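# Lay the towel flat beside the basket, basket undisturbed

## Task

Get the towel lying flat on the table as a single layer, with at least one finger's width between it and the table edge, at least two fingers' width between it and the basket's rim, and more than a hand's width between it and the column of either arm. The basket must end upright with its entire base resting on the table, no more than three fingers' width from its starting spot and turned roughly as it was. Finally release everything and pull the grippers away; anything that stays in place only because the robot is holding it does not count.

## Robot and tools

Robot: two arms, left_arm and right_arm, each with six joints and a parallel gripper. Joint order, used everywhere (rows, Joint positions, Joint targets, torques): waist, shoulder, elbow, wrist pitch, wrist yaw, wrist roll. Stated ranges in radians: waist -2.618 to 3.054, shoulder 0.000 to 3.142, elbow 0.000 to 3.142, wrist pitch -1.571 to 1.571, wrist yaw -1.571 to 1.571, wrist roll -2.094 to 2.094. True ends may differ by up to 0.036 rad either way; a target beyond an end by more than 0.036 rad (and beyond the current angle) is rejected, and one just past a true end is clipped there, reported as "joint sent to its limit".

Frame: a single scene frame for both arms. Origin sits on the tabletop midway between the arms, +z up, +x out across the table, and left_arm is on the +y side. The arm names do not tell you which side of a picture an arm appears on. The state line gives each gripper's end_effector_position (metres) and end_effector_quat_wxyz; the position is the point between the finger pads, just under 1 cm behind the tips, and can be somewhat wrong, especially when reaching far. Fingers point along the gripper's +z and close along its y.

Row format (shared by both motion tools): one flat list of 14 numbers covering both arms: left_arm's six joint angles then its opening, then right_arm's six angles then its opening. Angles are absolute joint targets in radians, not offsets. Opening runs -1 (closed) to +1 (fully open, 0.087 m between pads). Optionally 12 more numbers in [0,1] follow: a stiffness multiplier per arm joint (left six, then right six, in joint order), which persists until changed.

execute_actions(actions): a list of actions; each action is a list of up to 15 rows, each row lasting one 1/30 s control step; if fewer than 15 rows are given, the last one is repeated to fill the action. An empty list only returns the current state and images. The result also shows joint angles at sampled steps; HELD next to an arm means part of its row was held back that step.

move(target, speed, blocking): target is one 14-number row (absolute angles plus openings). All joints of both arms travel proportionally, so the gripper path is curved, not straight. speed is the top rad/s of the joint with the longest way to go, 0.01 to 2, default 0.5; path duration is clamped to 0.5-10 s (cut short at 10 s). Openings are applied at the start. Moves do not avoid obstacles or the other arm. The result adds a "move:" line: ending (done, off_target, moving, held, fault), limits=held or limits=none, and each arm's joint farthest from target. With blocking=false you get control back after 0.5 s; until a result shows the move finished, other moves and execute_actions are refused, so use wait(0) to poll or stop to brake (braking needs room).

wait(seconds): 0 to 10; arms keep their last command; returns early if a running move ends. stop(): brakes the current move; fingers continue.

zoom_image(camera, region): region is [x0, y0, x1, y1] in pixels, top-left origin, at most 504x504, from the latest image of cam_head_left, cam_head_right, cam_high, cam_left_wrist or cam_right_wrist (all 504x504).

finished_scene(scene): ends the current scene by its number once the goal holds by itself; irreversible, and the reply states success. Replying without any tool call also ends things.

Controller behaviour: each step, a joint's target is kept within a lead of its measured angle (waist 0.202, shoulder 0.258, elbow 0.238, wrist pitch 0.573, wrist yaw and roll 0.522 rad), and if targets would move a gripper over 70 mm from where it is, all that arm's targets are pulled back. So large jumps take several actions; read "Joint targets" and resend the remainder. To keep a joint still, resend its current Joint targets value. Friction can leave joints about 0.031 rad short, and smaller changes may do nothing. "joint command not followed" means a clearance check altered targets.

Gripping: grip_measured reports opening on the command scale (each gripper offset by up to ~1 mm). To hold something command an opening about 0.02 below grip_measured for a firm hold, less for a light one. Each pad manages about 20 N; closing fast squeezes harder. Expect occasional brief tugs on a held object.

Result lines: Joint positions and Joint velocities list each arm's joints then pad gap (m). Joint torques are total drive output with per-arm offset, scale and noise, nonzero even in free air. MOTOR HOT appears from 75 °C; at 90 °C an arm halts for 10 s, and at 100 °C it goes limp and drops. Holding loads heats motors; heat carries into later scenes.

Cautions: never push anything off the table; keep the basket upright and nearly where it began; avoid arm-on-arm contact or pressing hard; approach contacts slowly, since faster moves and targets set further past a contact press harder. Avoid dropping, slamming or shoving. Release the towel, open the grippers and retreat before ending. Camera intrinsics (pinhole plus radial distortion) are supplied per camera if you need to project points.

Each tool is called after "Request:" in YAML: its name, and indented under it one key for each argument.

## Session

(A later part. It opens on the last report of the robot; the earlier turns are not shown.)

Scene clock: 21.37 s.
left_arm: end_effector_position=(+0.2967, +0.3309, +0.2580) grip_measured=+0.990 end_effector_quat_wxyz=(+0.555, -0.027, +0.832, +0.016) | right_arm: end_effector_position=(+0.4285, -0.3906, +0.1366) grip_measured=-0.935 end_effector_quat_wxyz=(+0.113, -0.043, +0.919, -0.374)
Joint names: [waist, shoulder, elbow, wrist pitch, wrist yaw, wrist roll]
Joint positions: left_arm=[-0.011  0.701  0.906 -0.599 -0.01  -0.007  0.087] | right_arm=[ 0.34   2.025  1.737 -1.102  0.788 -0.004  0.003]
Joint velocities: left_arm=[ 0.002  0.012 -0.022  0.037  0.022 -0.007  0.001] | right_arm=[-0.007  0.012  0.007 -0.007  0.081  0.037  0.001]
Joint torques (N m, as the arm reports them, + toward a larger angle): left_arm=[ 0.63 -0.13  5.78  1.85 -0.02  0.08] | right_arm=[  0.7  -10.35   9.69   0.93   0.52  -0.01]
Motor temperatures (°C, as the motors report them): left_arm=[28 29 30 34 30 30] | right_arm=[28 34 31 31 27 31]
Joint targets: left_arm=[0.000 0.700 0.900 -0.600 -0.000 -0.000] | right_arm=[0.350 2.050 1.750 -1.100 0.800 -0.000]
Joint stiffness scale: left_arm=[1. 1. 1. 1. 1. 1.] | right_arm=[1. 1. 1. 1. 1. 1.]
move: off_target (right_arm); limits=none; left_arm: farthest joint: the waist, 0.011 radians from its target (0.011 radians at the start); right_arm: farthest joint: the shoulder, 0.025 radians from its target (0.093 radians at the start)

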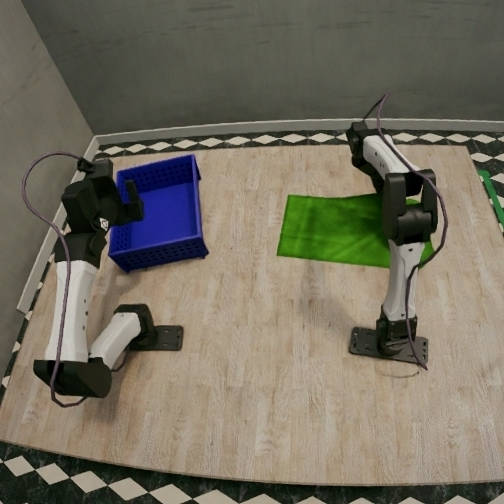

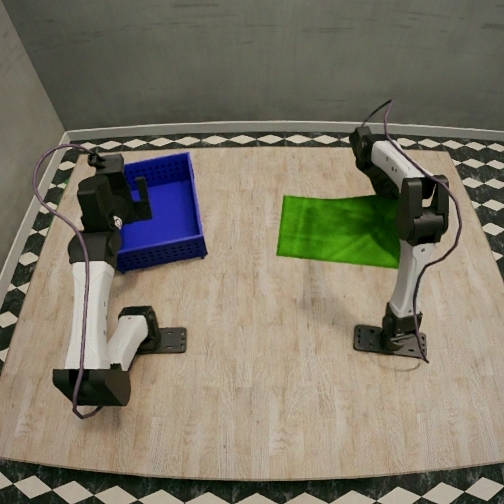

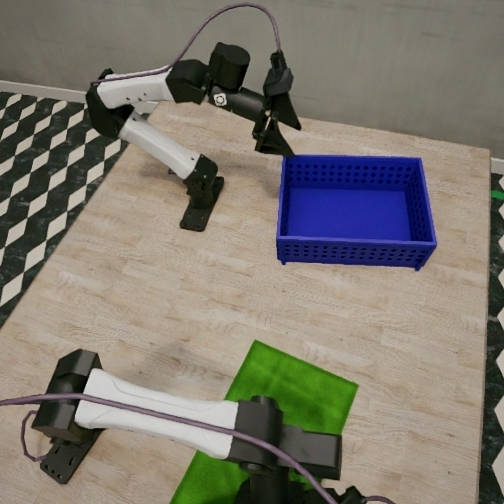

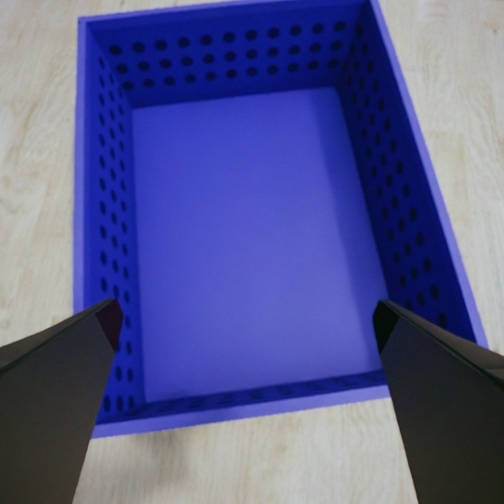

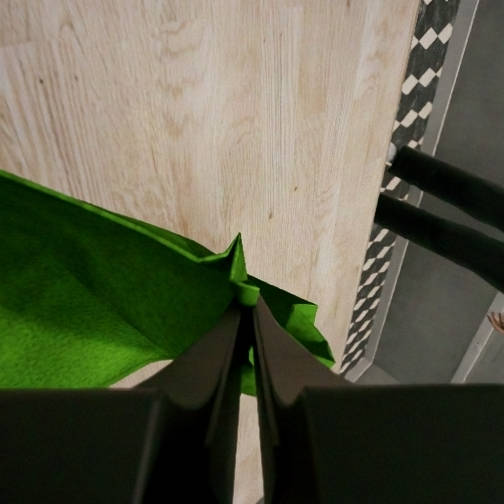

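Request:
move:
  target: [0,0.7,0.9,-0.6,0,0,1,0.38,2.22,1.56,-0.77,0.8,0,-1]
  speed: 0.3

Scene clock: 23.67 s.
left_arm: end_effector_position=(+0.2967, +0.3309, +0.2580) grip_measured=+0.990 end_effector_quat_wxyz=(+0.555, -0.027, +0.832, +0.016) | right_arm: end_effector_position=(+0.4495, -0.3765, +0.0330) grip_measured=-0.935 end_effector_quat_wxyz=(+0.115, -0.057, +0.917, -0.378)
Joint names: [waist, shoulder, elbow, wrist pitch, wrist yaw, wrist roll]
Joint positions: left_arm=[-0.011  0.701  0.906 -0.599 -0.01  -0.007  0.087] | right_arm=[ 0.369  2.199  1.579 -0.78   0.798 -0.004  0.003]
Joint velocities: left_arm=[-0.007  0.002 -0.007  0.037  0.007  0.051 -0.001] | right_arm=[ 0.002 -0.007 -0.007 -0.022  0.066 -0.037 -0.   ]
Joint torques (N m, as the arm reports them, + toward a larger angle): left_arm=[ 0.53 -0.22  5.77  1.83 -0.01  0.13] | right_arm=[  0.84 -11.85   6.33   1.01   0.42  -0.01]
Motor temperatures (°C, as the motors report them): left_arm=[28 29 30 35 30 30] | right_arm=[28 34 32 31 27 31]
Joint targets: left_arm=[0.000 0.700 0.900 -0.600 0.000 0.000] | right_arm=[0.380 2.220 1.560 -0.770 0.800 -0.000]
Joint stiffness scale: left_arm=[1. 1. 1. 1. 1. 1.] | right_arm=[1. 1. 1. 1. 1. 1.]
move: off_target (right_arm); limits=none; left_arm: farthest joint: the waist, 0.011 radians from its target (0.011 radians at the start); right_arm: farthest joint: the shoulder, 0.021 radians from its target (0.195 radians at the start)

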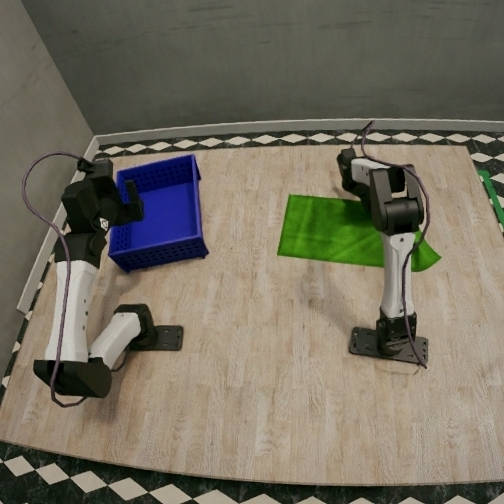

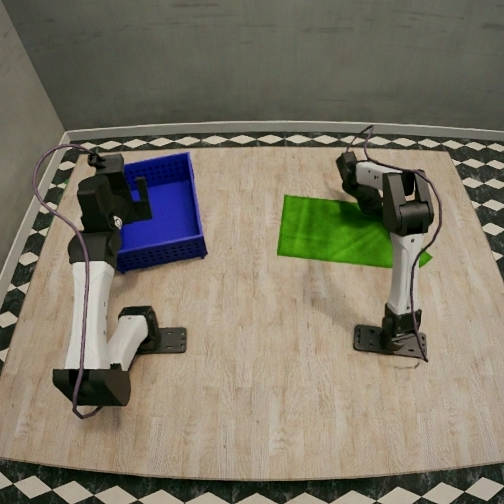

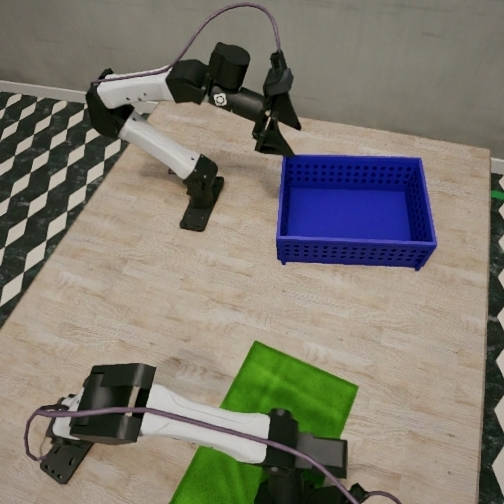

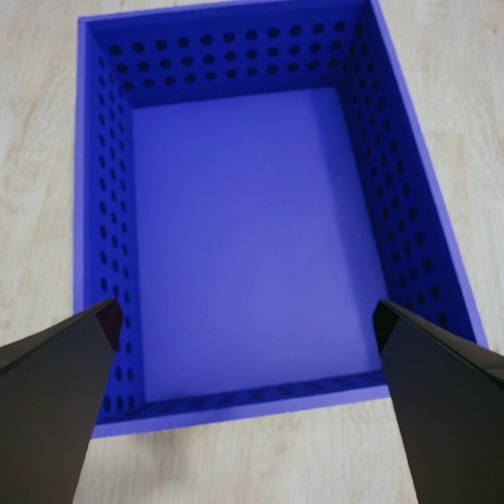

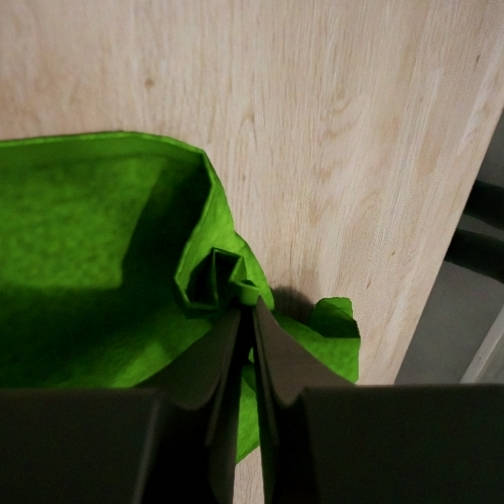

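Request:
move:
  target: [0,0.7,0.9,-0.6,0,0,1,-0.25,2.28,1.92,-0.835,0,-0.3,-1]
  speed: 0.4

Scene clock: 27.10 s.
left_arm: end_effector_position=(+0.2967, +0.3309, +0.2580) grip_measured=+0.990 end_effector_quat_wxyz=(+0.555, -0.027, +0.832, +0.016) | right_arm: end_effector_position=(+0.4813, -0.5493, +0.0500) grip_measured=-0.934 end_effector_quat_wxyz=(+0.190, +0.065, +0.976, -0.078)
Joint names: [waist, shoulder, elbow, wrist pitch, wrist yaw, wrist roll]
Joint positions: left_arm=[-0.011  0.701  0.906 -0.599 -0.01  -0.007  0.087] | right_arm=[-0.249  2.249  1.911 -0.818  0.013 -0.294  0.003]
Joint velocities: left_arm=[-0.002 -0.002 -0.022 -0.037  0.022  0.022 -0.   ] | right_arm=[-0.007 -0.007  0.022  0.007  0.022 -0.066  0.001]
Joint torques (N m, as the arm reports them, + toward a larger angle): left_arm=[ 0.5  -0.18  5.82  1.83 -0.02  0.1 ] | right_arm=[ -0.34 -12.39   9.86   1.26  -0.09  -0.15]
Motor temperatures (°C, as the motors report them): left_arm=[28 29 31 35 30 30] | right_arm=[28 35 32 31 27 31]
Joint targets: left_arm=[-0.000 0.700 0.900 -0.600 -0.000 -0.000] | right_arm=[-0.250 2.280 1.920 -0.835 0.000 -0.300]
Joint stiffness scale: left_arm=[1. 1. 1. 1. 1. 1.] | right_arm=[1. 1. 1. 1. 1. 1.]
move: off_target (right_arm); limits=none; left_arm: farthest joint: the waist, 0.011 radians from its target (0.011 radians at the start); right_arm: farthest joint: the shoulder, 0.031 radians from its target (0.081 radians at the start)

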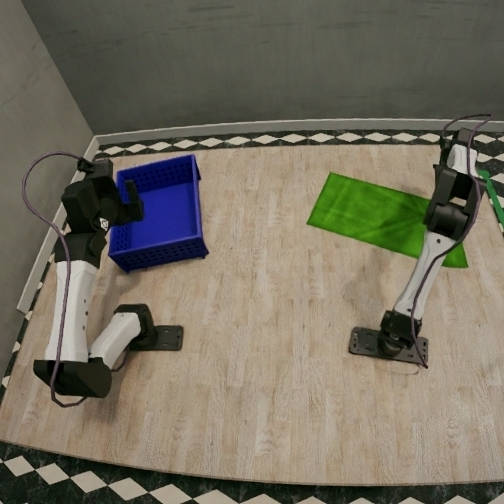

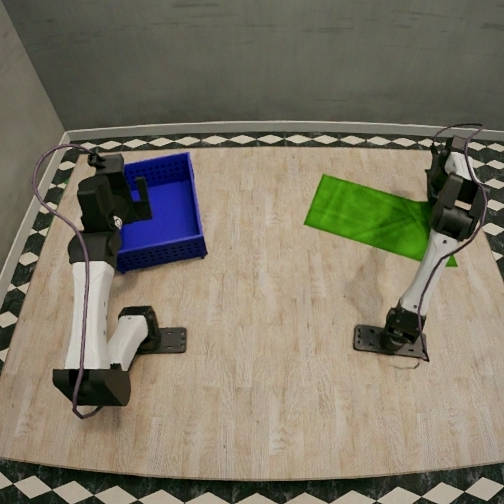

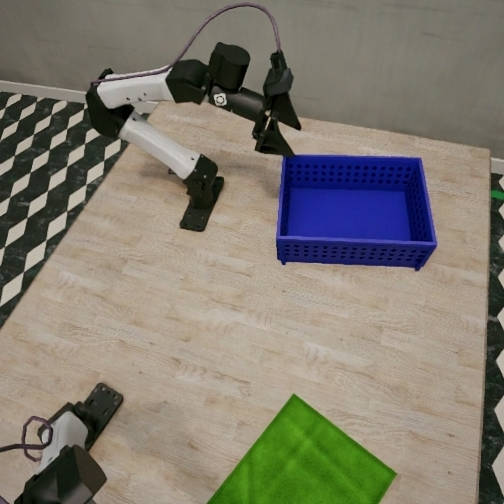

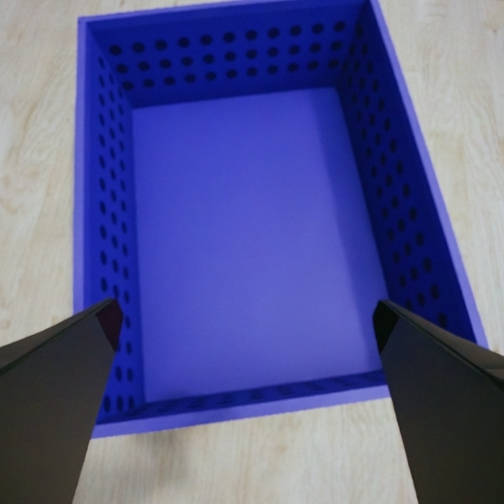

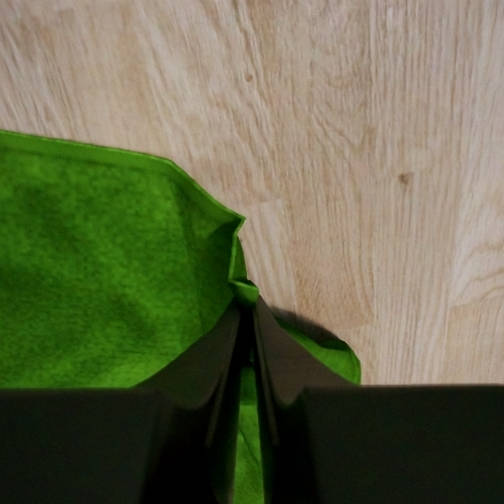

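Request:
move:
  target: [0,0.7,0.9,-0.6,0,0,1,-0.25,2.28,1.92,-0.835,0,-0.3,0.2]

Request:
move:
  target: [0,0.7,0.9,-0.6,0,0,1,-0.3,2.0,1.95,-1.3,0,-0.3,0.6]

Request:
move:
  target: [0,0.7,0.9,-0.6,0,0,1,0.9,2.0,1.8,-1.2,0,0,0.2]
  speed: 1

Request:
zoom_image:
  camera: "cam_head_left"
  region: [344,150,504,310]

Scene clock: 28.43 s.
left_arm: end_effector_position=(+0.2967, +0.3309, +0.2580) grip_measured=+0.990 end_effector_quat_wxyz=(+0.555, -0.027, +0.832, +0.016) | right_arm: end_effector_position=(+0.4816, -0.5490, +0.0500) grip_measured=+0.200 end_effector_quat_wxyz=(+0.191, +0.064, +0.976, -0.077)
Joint names: [waist, shoulder, elbow, wrist pitch, wrist yaw, wrist roll]
Joint positions: left_arm=[-0.011  0.701  0.906 -0.599 -0.01  -0.007  0.087] | right_arm=[-0.249  2.249  1.911 -0.818  0.011 -0.294  0.052]
Joint velocities: left_arm=[-0.002 -0.007 -0.007 -0.022  0.022  0.007  0.001] | right_arm=[-0.002 -0.002 -0.002  0.022 -0.051 -0.022 -0.002]
Joint torques (N m, as the arm reports them, + toward a larger angle): left_arm=[ 0.6  -0.14  5.74  1.85 -0.01  0.1 ] | right_arm=[ -0.26 -12.35   9.86   1.24  -0.08  -0.14]
Motor temperatures (°C, as the motors report them): left_arm=[28 29 31 35 30 30] | right_arm=[28 35 32 32 27 31]
Joint targets: left_arm=[-0.000 0.700 0.900 -0.600 -0.000 0.000] | right_arm=[-0.250 2.280 1.920 -0.835 0.000 -0.300]
Joint stiffness scale: left_arm=[1. 1. 1. 1. 1. 1.] | right_arm=[1. 1. 1. 1. 1. 1.]
move: off_target (right_arm); limits=none; left_arm: farthest joint: the waist, 0.011 radians from its target (0.011 radians at the start); right_arm: farthest joint: the shoulder, 0.031 radians from its target (0.031 radians at the start)

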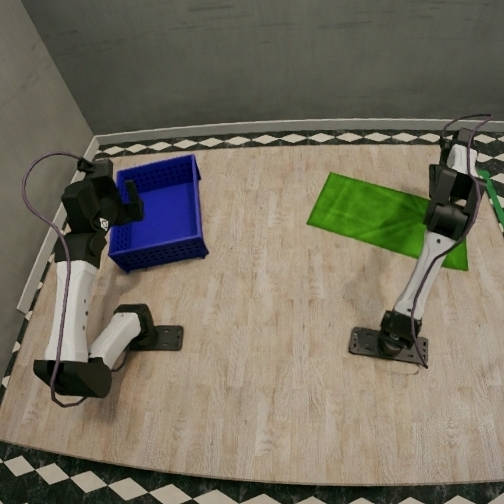

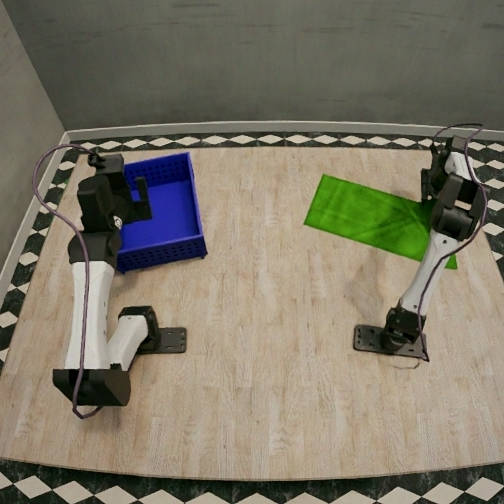

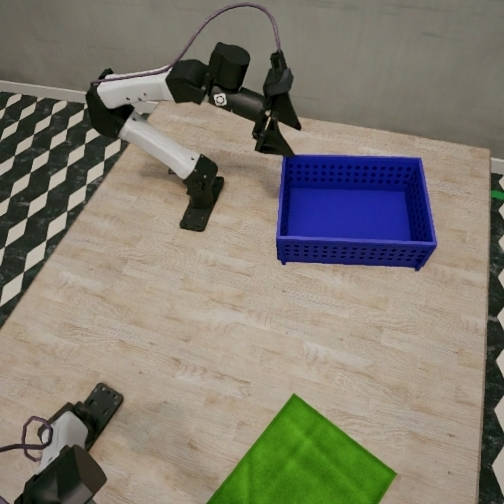

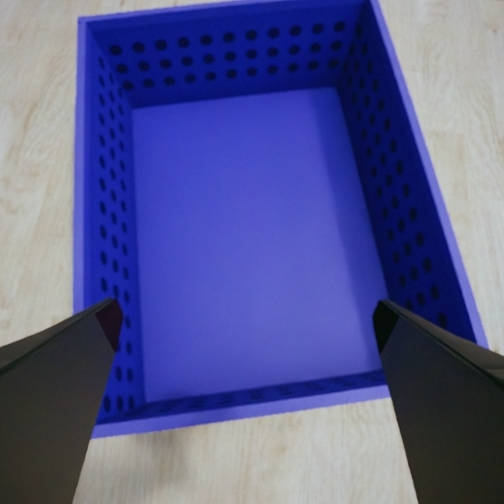

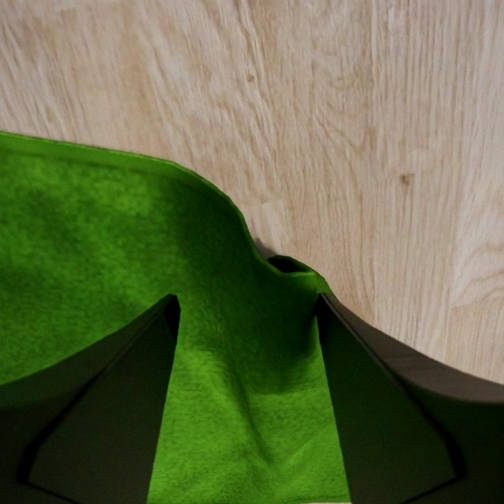

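Scene clock: 30.17 s.
left_arm: end_effector_position=(+0.2967, +0.3309, +0.2580) grip_measured=+0.990 end_effector_quat_wxyz=(+0.555, -0.027, +0.832, +0.016) | right_arm: end_effector_position=(+0.3786, -0.5193, +0.1468) grip_measured=+0.600 end_effector_quat_wxyz=(+0.103, +0.084, +0.990, -0.046)
Joint names: [waist, shoulder, elbow, wrist pitch, wrist yaw, wrist roll]
Joint positions: left_arm=[-0.011  0.701  0.906 -0.599 -0.01  -0.007  0.087] | right_arm=[-0.288  2.002  1.942 -1.285  0.01  -0.294  0.07 ]
Joint velocities: left_arm=[ 0.002 -0.012 -0.017  0.037  0.007 -0.066 -0.   ] | right_arm=[-0.012 -0.002  0.002 -0.051 -0.037 -0.007 -0.001]
Joint torques (N m, as the arm reports them, + toward a larger angle): left_arm=[ 0.59 -0.19  5.81  1.83 -0.01  0.1 ] | right_arm=[ -1.09 -12.39   9.13   0.86  -0.08  -0.14]
Motor temperatures (°C, as the motors report them): left_arm=[28 29 31 35 30 30] | right_arm=[28 36 33 32 27 31]
Joint targets: left_arm=[0.000 0.700 0.900 -0.600 -0.000 0.000] | right_arm=[-0.300 2.000 1.950 -1.300 -0.000 -0.300]
Joint stiffness scale: left_arm=[1. 1. 1. 1. 1. 1.] | right_arm=[1. 1. 1. 1. 1. 1.]
move: done; limits=none; left_arm: farthest joint: the waist, 0.011 radians from its target (0.011 radians at the start); right_arm: farthest joint: the wrist pitch, 0.015 radians from its target (0.482 radians at the start)

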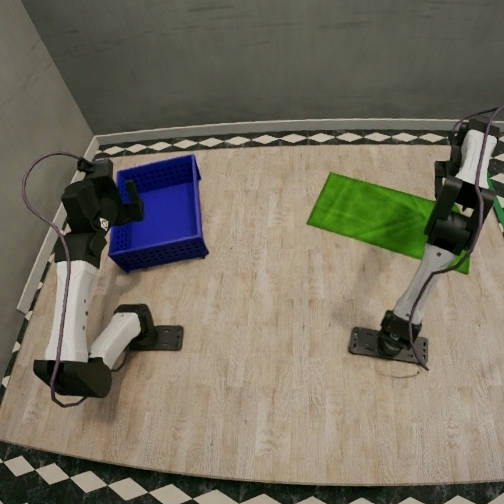

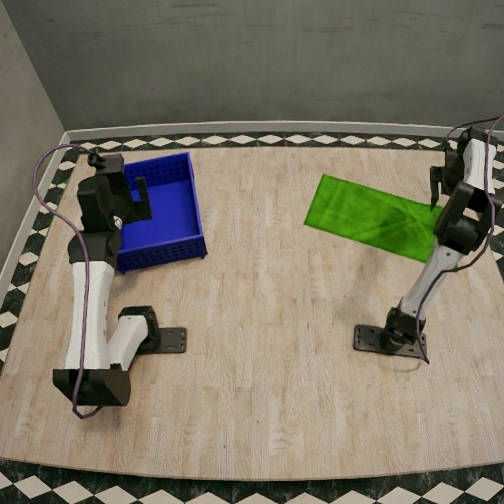

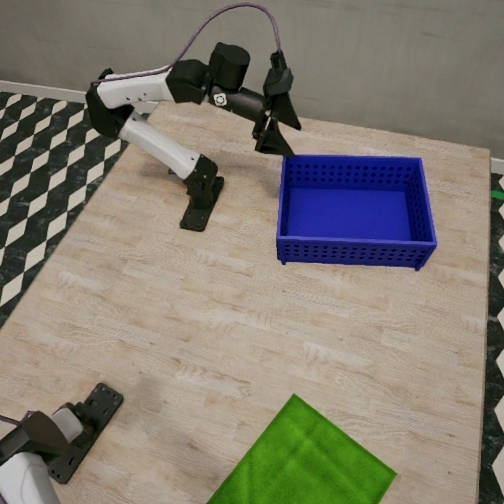

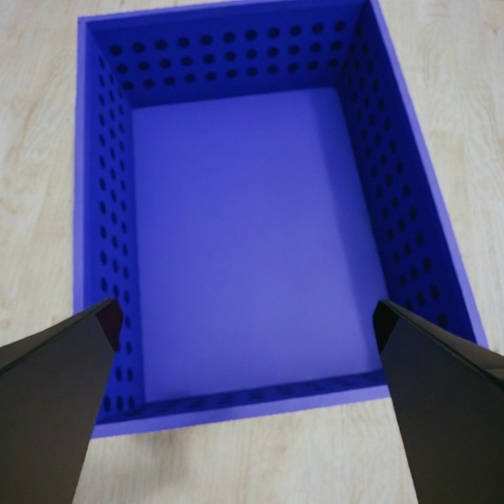

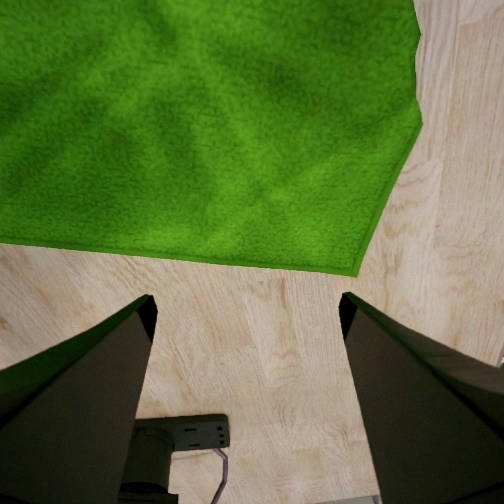

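Scene clock: 32.10 s.
left_arm: end_effector_position=(+0.2967, +0.3309, +0.2580) grip_measured=+0.990 end_effector_quat_wxyz=(+0.555, -0.027, +0.832, +0.016) | right_arm: end_effector_position=(+0.3201, -0.0715, +0.1158) grip_measured=+0.200 end_effector_quat_wxyz=(+0.089, -0.360, +0.928, +0.032)
Joint names: [waist, shoulder, elbow, wrist pitch, wrist yaw, wrist roll]
Joint positions: left_arm=[-0.011  0.701  0.906 -0.599 -0.01  -0.007  0.087] | right_arm=[ 0.907  2.002  1.822 -1.202  0.002 -0.007  0.052]
Joint velocities: left_arm=[-0.032  0.002  0.002 -0.037  0.022 -0.066  0.001] | right_arm=[ 0.007 -0.007  0.002  0.007  0.037  0.007 -0.001]
Joint torques (N m, as the arm reports them, + toward a larger angle): left_arm=[ 0.65 -0.15  5.78  1.83 -0.01  0.11] | right_arm=[ -0.75 -12.34   6.55   0.98   0.    -0.04]
Motor temperatures (°C, as the motors report them): left_arm=[28 29 31 35 30 30] | right_arm=[28 36 33 32 27 31]
Joint targets: left_arm=[0.000 0.700 0.900 -0.600 0.000 -0.000] | right_arm=[0.900 2.000 1.800 -1.200 -0.000 -0.000]
Joint stiffness scale: left_arm=[1. 1. 1. 1. 1. 1.] | right_arm=[1. 1. 1. 1. 1. 1.]
move: off_target (right_arm); limits=none; left_arm: farthest joint: the waist, 0.011 radians from its target (0.011 radians at the start); right_arm: farthest joint: the elbow, 0.022 radians from its target (0.142 radians at the start)

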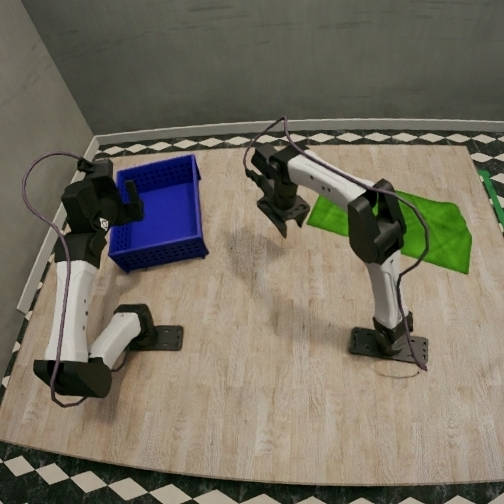

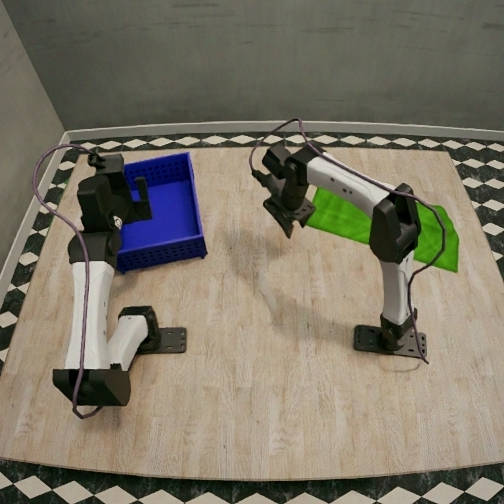

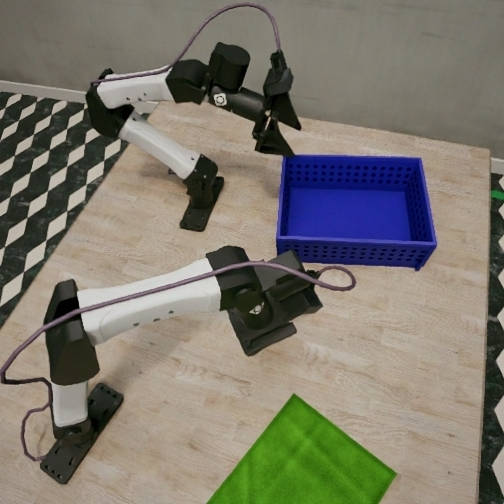

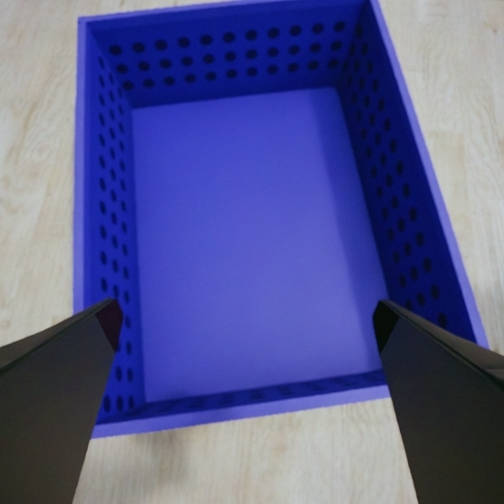

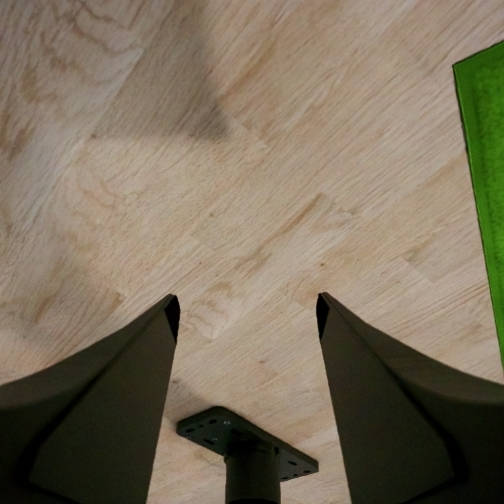

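Region (344, 150, 504, 310) of cam_head_left's 504x504 image, scaled by 3.150, with more detail than that image has.

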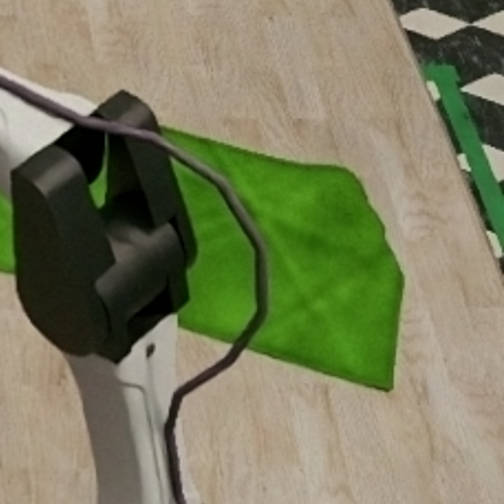

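Request:
move:
  target: [0,0.7,0.9,-0.6,0,0,1,0.49,2.2,1.824,-0.846,0,0,-1]
  speed: 0.7

Request:
move:
  target: [0,0.7,0.9,-0.6,0,0,1,0.49,2.31,1.81,-0.846,0,0,-1]
  speed: 0.15

Request:
move:
  target: [0,0.7,0.9,-0.6,0,0,1,0.9,2.31,1.81,-0.846,0,0,-1]
  speed: 0.5

Scene clock: 34.37 s.
left_arm: end_effector_position=(+0.2967, +0.3309, +0.2580) grip_measured=+0.990 end_effector_quat_wxyz=(+0.555, -0.027, +0.832, +0.016) | right_arm: end_effector_position=(+0.4808, -0.1878, +0.0519) grip_measured=-0.994 end_effector_quat_wxyz=(+0.179, -0.153, +0.971, +0.027)
Joint names: [waist, shoulder, elbow, wrist pitch, wrist yaw, wrist roll]
Joint positions: left_arm=[-0.011  0.701  0.906 -0.599 -0.01  -0.007  0.087] | right_arm=[ 0.483  2.181  1.822 -0.847  0.001 -0.006  0.   ]
Joint velocities: left_arm=[ 0.007  0.007  0.002  0.066 -0.066  0.095  0.   ] | right_arm=[-0.007 -0.002 -0.002  0.037 -0.037 -0.022 -0.001]
Joint torques (N m, as the arm reports them, + toward a larger angle): left_arm=[ 0.57 -0.19  5.81  1.87 -0.01  0.08] | right_arm=[  0.47 -12.68   9.08   1.35   0.03  -0.04]
Motor temperatures (°C, as the motors report them): left_arm=[28 29 31 36 30 30] | right_arm=[28 37 33 32 27 31]
Joint targets: left_arm=[-0.000 0.700 0.900 -0.600 -0.000 0.000] | right_arm=[0.490 2.200 1.824 -0.846 0.000 0.000]
Joint stiffness scale: left_arm=[1. 1. 1. 1. 1. 1.] | right_arm=[1. 1. 1. 1. 1. 1.]
move: done; limits=none; left_arm: farthest joint: the waist, 0.011 radians from its target (0.011 radians at the start); right_arm: farthest joint: the shoulder, 0.019 radians from its target (0.198 radians at the start)

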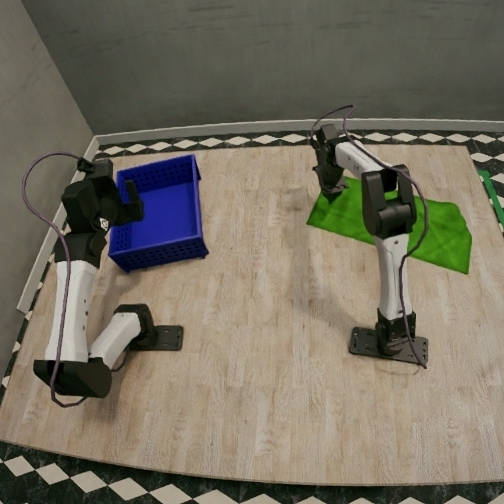

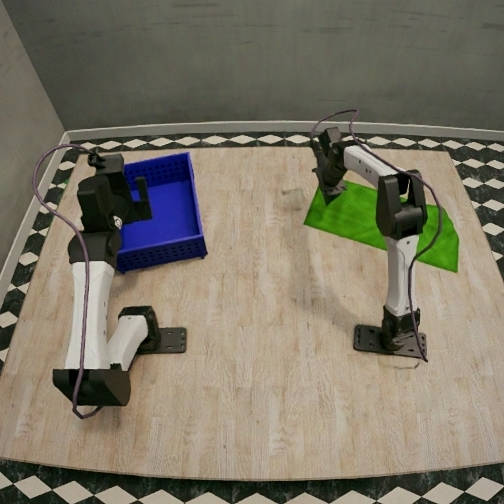

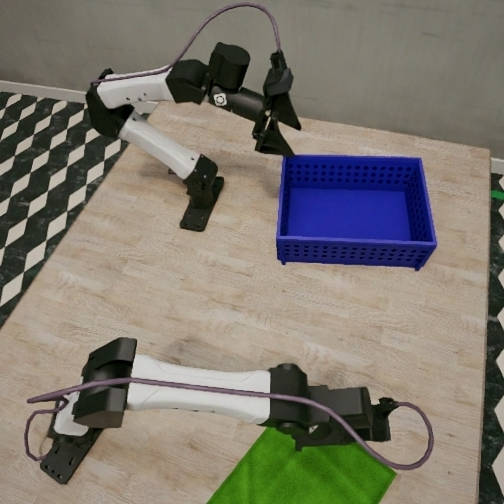

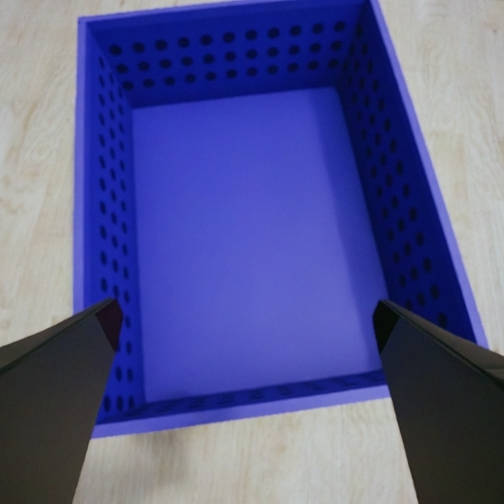

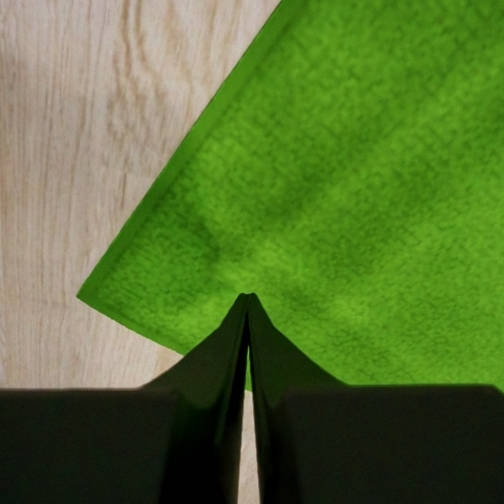

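Scene clock: 35.47 s.
left_arm: end_effector_position=(+0.2967, +0.3309, +0.2580) grip_measured=+0.990 end_effector_quat_wxyz=(+0.555, -0.027, +0.832, +0.016) | right_arm: end_effector_position=(+0.4748, -0.1897, +0.0122) grip_measured=-0.994 end_effector_quat_wxyz=(+0.138, -0.155, +0.978, +0.020)
Joint names: [waist, shoulder, elbow, wrist pitch, wrist yaw, wrist roll]
Joint positions: left_arm=[-0.011  0.701  0.906 -0.599 -0.01  -0.007  0.087] | right_arm=[ 0.483  2.27   1.822 -0.843  0.001 -0.006  0.   ]
Joint velocities: left_arm=[-0.012  0.007 -0.012 -0.051 -0.037 -0.007 -0.   ] | right_arm=[ 0.007 -0.002  0.012 -0.007 -0.007  0.037 -0.   ]
Joint torques (N m, as the arm reports them, + toward a larger angle): left_arm=[ 0.61 -0.19  5.8   1.82  0.    0.09] | right_arm=[  0.48 -11.43   7.63   1.13   0.02  -0.04]
Motor temperatures (°C, as the motors report them): left_arm=[28 29 31 36 30 30] | right_arm=[28 37 33 32 27 31]
Joint targets: left_arm=[-0.000 0.700 0.900 -0.600 -0.000 0.000] | right_arm=[0.490 2.310 1.810 -0.846 -0.000 0.000]
Joint stiffness scale: left_arm=[1. 1. 1. 1. 1. 1.] | right_arm=[1. 1. 1. 1. 1. 1.]
move: off_target (right_arm); limits=none; left_arm: farthest joint: the waist, 0.011 radians from its target (0.011 radians at the start); right_arm: farthest joint: the shoulder, 0.040 radians from its target (0.129 radians at the start)

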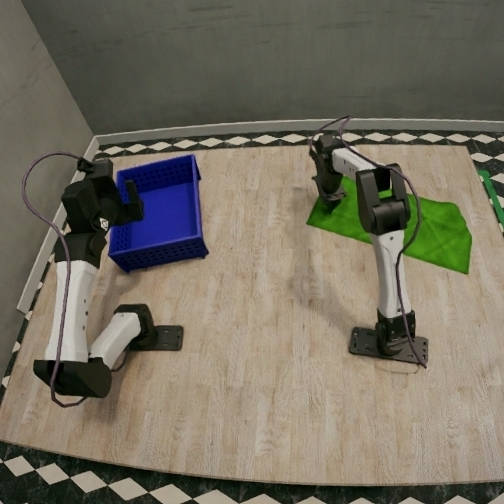

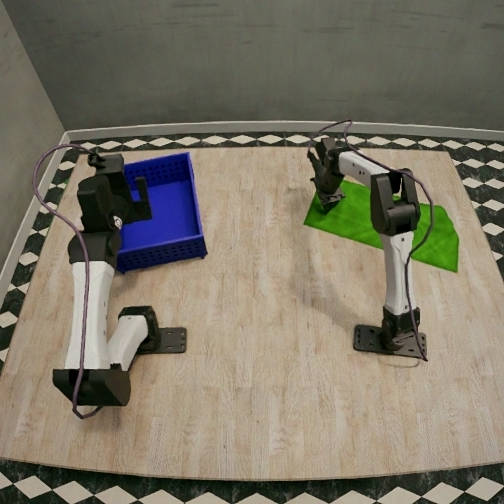

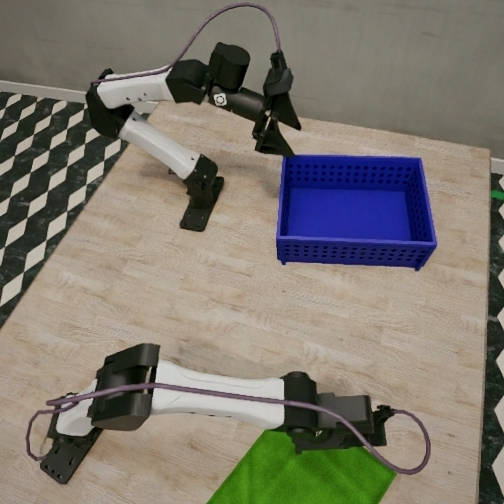

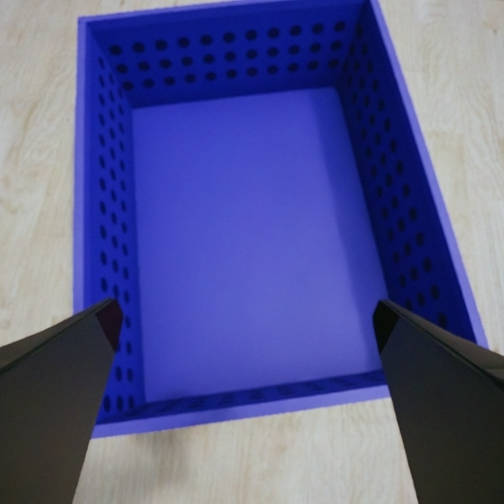

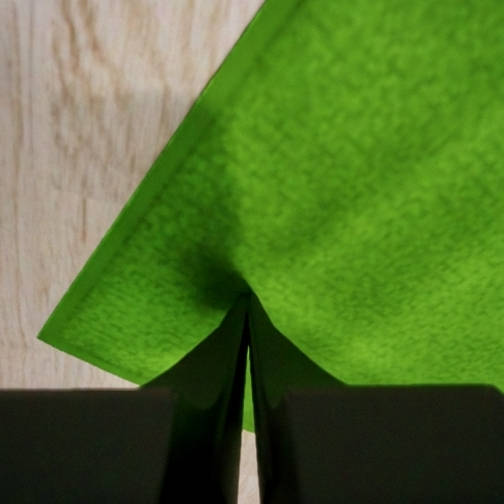

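Scene clock: 36.73 s.
left_arm: end_effector_position=(+0.2967, +0.3309, +0.2580) grip_measured=+0.990 end_effector_quat_wxyz=(+0.555, -0.027, +0.832, +0.016) | right_arm: end_effector_position=(+0.3796, -0.0209, +0.0134) grip_measured=-0.994 end_effector_quat_wxyz=(+0.133, -0.355, +0.924, +0.048)
Joint names: [waist, shoulder, elbow, wrist pitch, wrist yaw, wrist roll]
Joint positions: left_arm=[-0.011  0.701  0.906 -0.599 -0.01  -0.007  0.087] | right_arm=[ 0.903  2.267  1.822 -0.842  0.005 -0.005  0.   ]
Joint velocities: left_arm=[ 0.002  0.017  0.007 -0.066  0.007 -0.051  0.   ] | right_arm=[-0.002 -0.002 -0.017 -0.081 -0.022 -0.007 -0.   ]
Joint torques (N m, as the arm reports them, + toward a larger angle): left_arm=[ 0.58 -0.14  5.75  1.83 -0.02  0.1 ] | right_arm=[ -0.37 -11.25   7.57   1.12  -0.01  -0.04]
Motor temperatures (°C, as the motors report them): left_arm=[28 29 31 36 30 30] | right_arm=[28 37 33 32 27 31]
Joint targets: left_arm=[0.000 0.700 0.900 -0.600 0.000 0.000] | right_arm=[0.900 2.310 1.810 -0.846 -0.000 0.000]
Joint stiffness scale: left_arm=[1. 1. 1. 1. 1. 1.] | right_arm=[1. 1. 1. 1. 1. 1.]
move: off_target (right_arm); limits=none; left_arm: farthest joint: the waist, 0.011 radians from its target (0.011 radians at the start); right_arm: farthest joint: the shoulder, 0.043 radians from its target (0.040 radians at the start)

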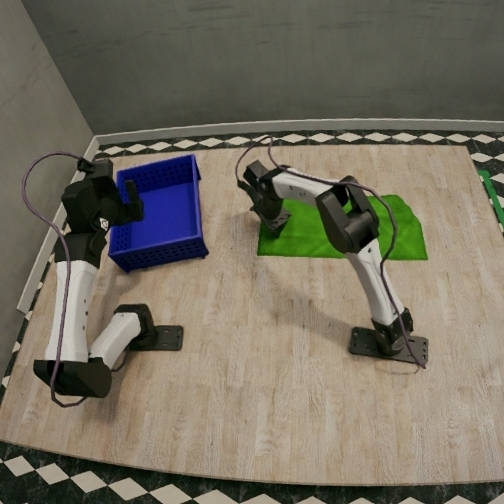

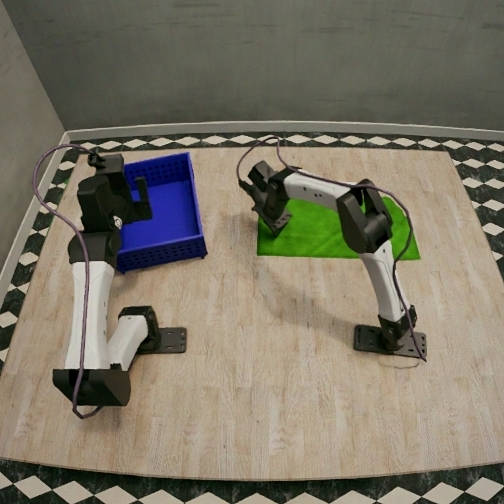

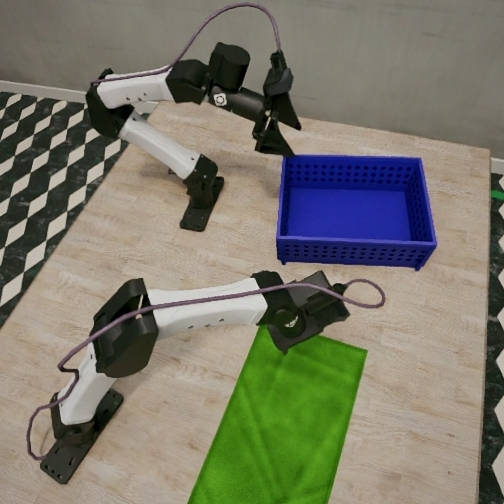

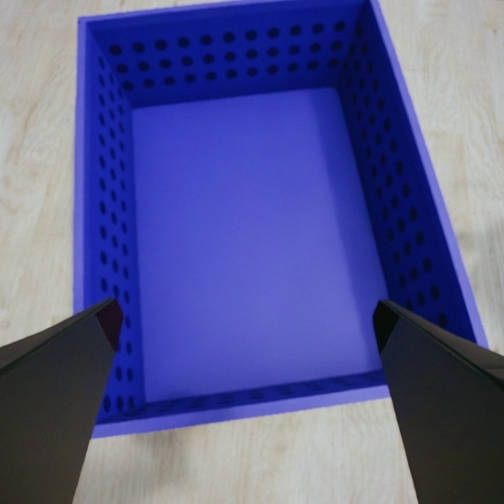

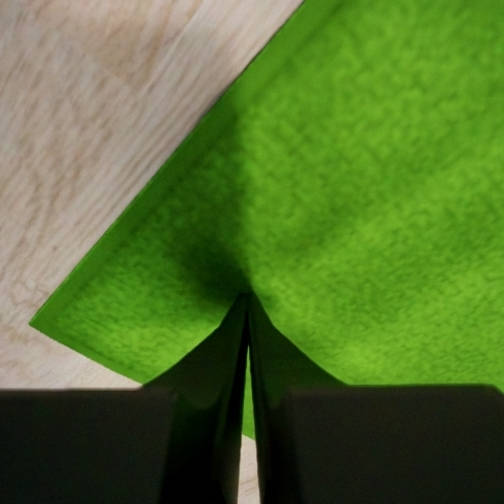

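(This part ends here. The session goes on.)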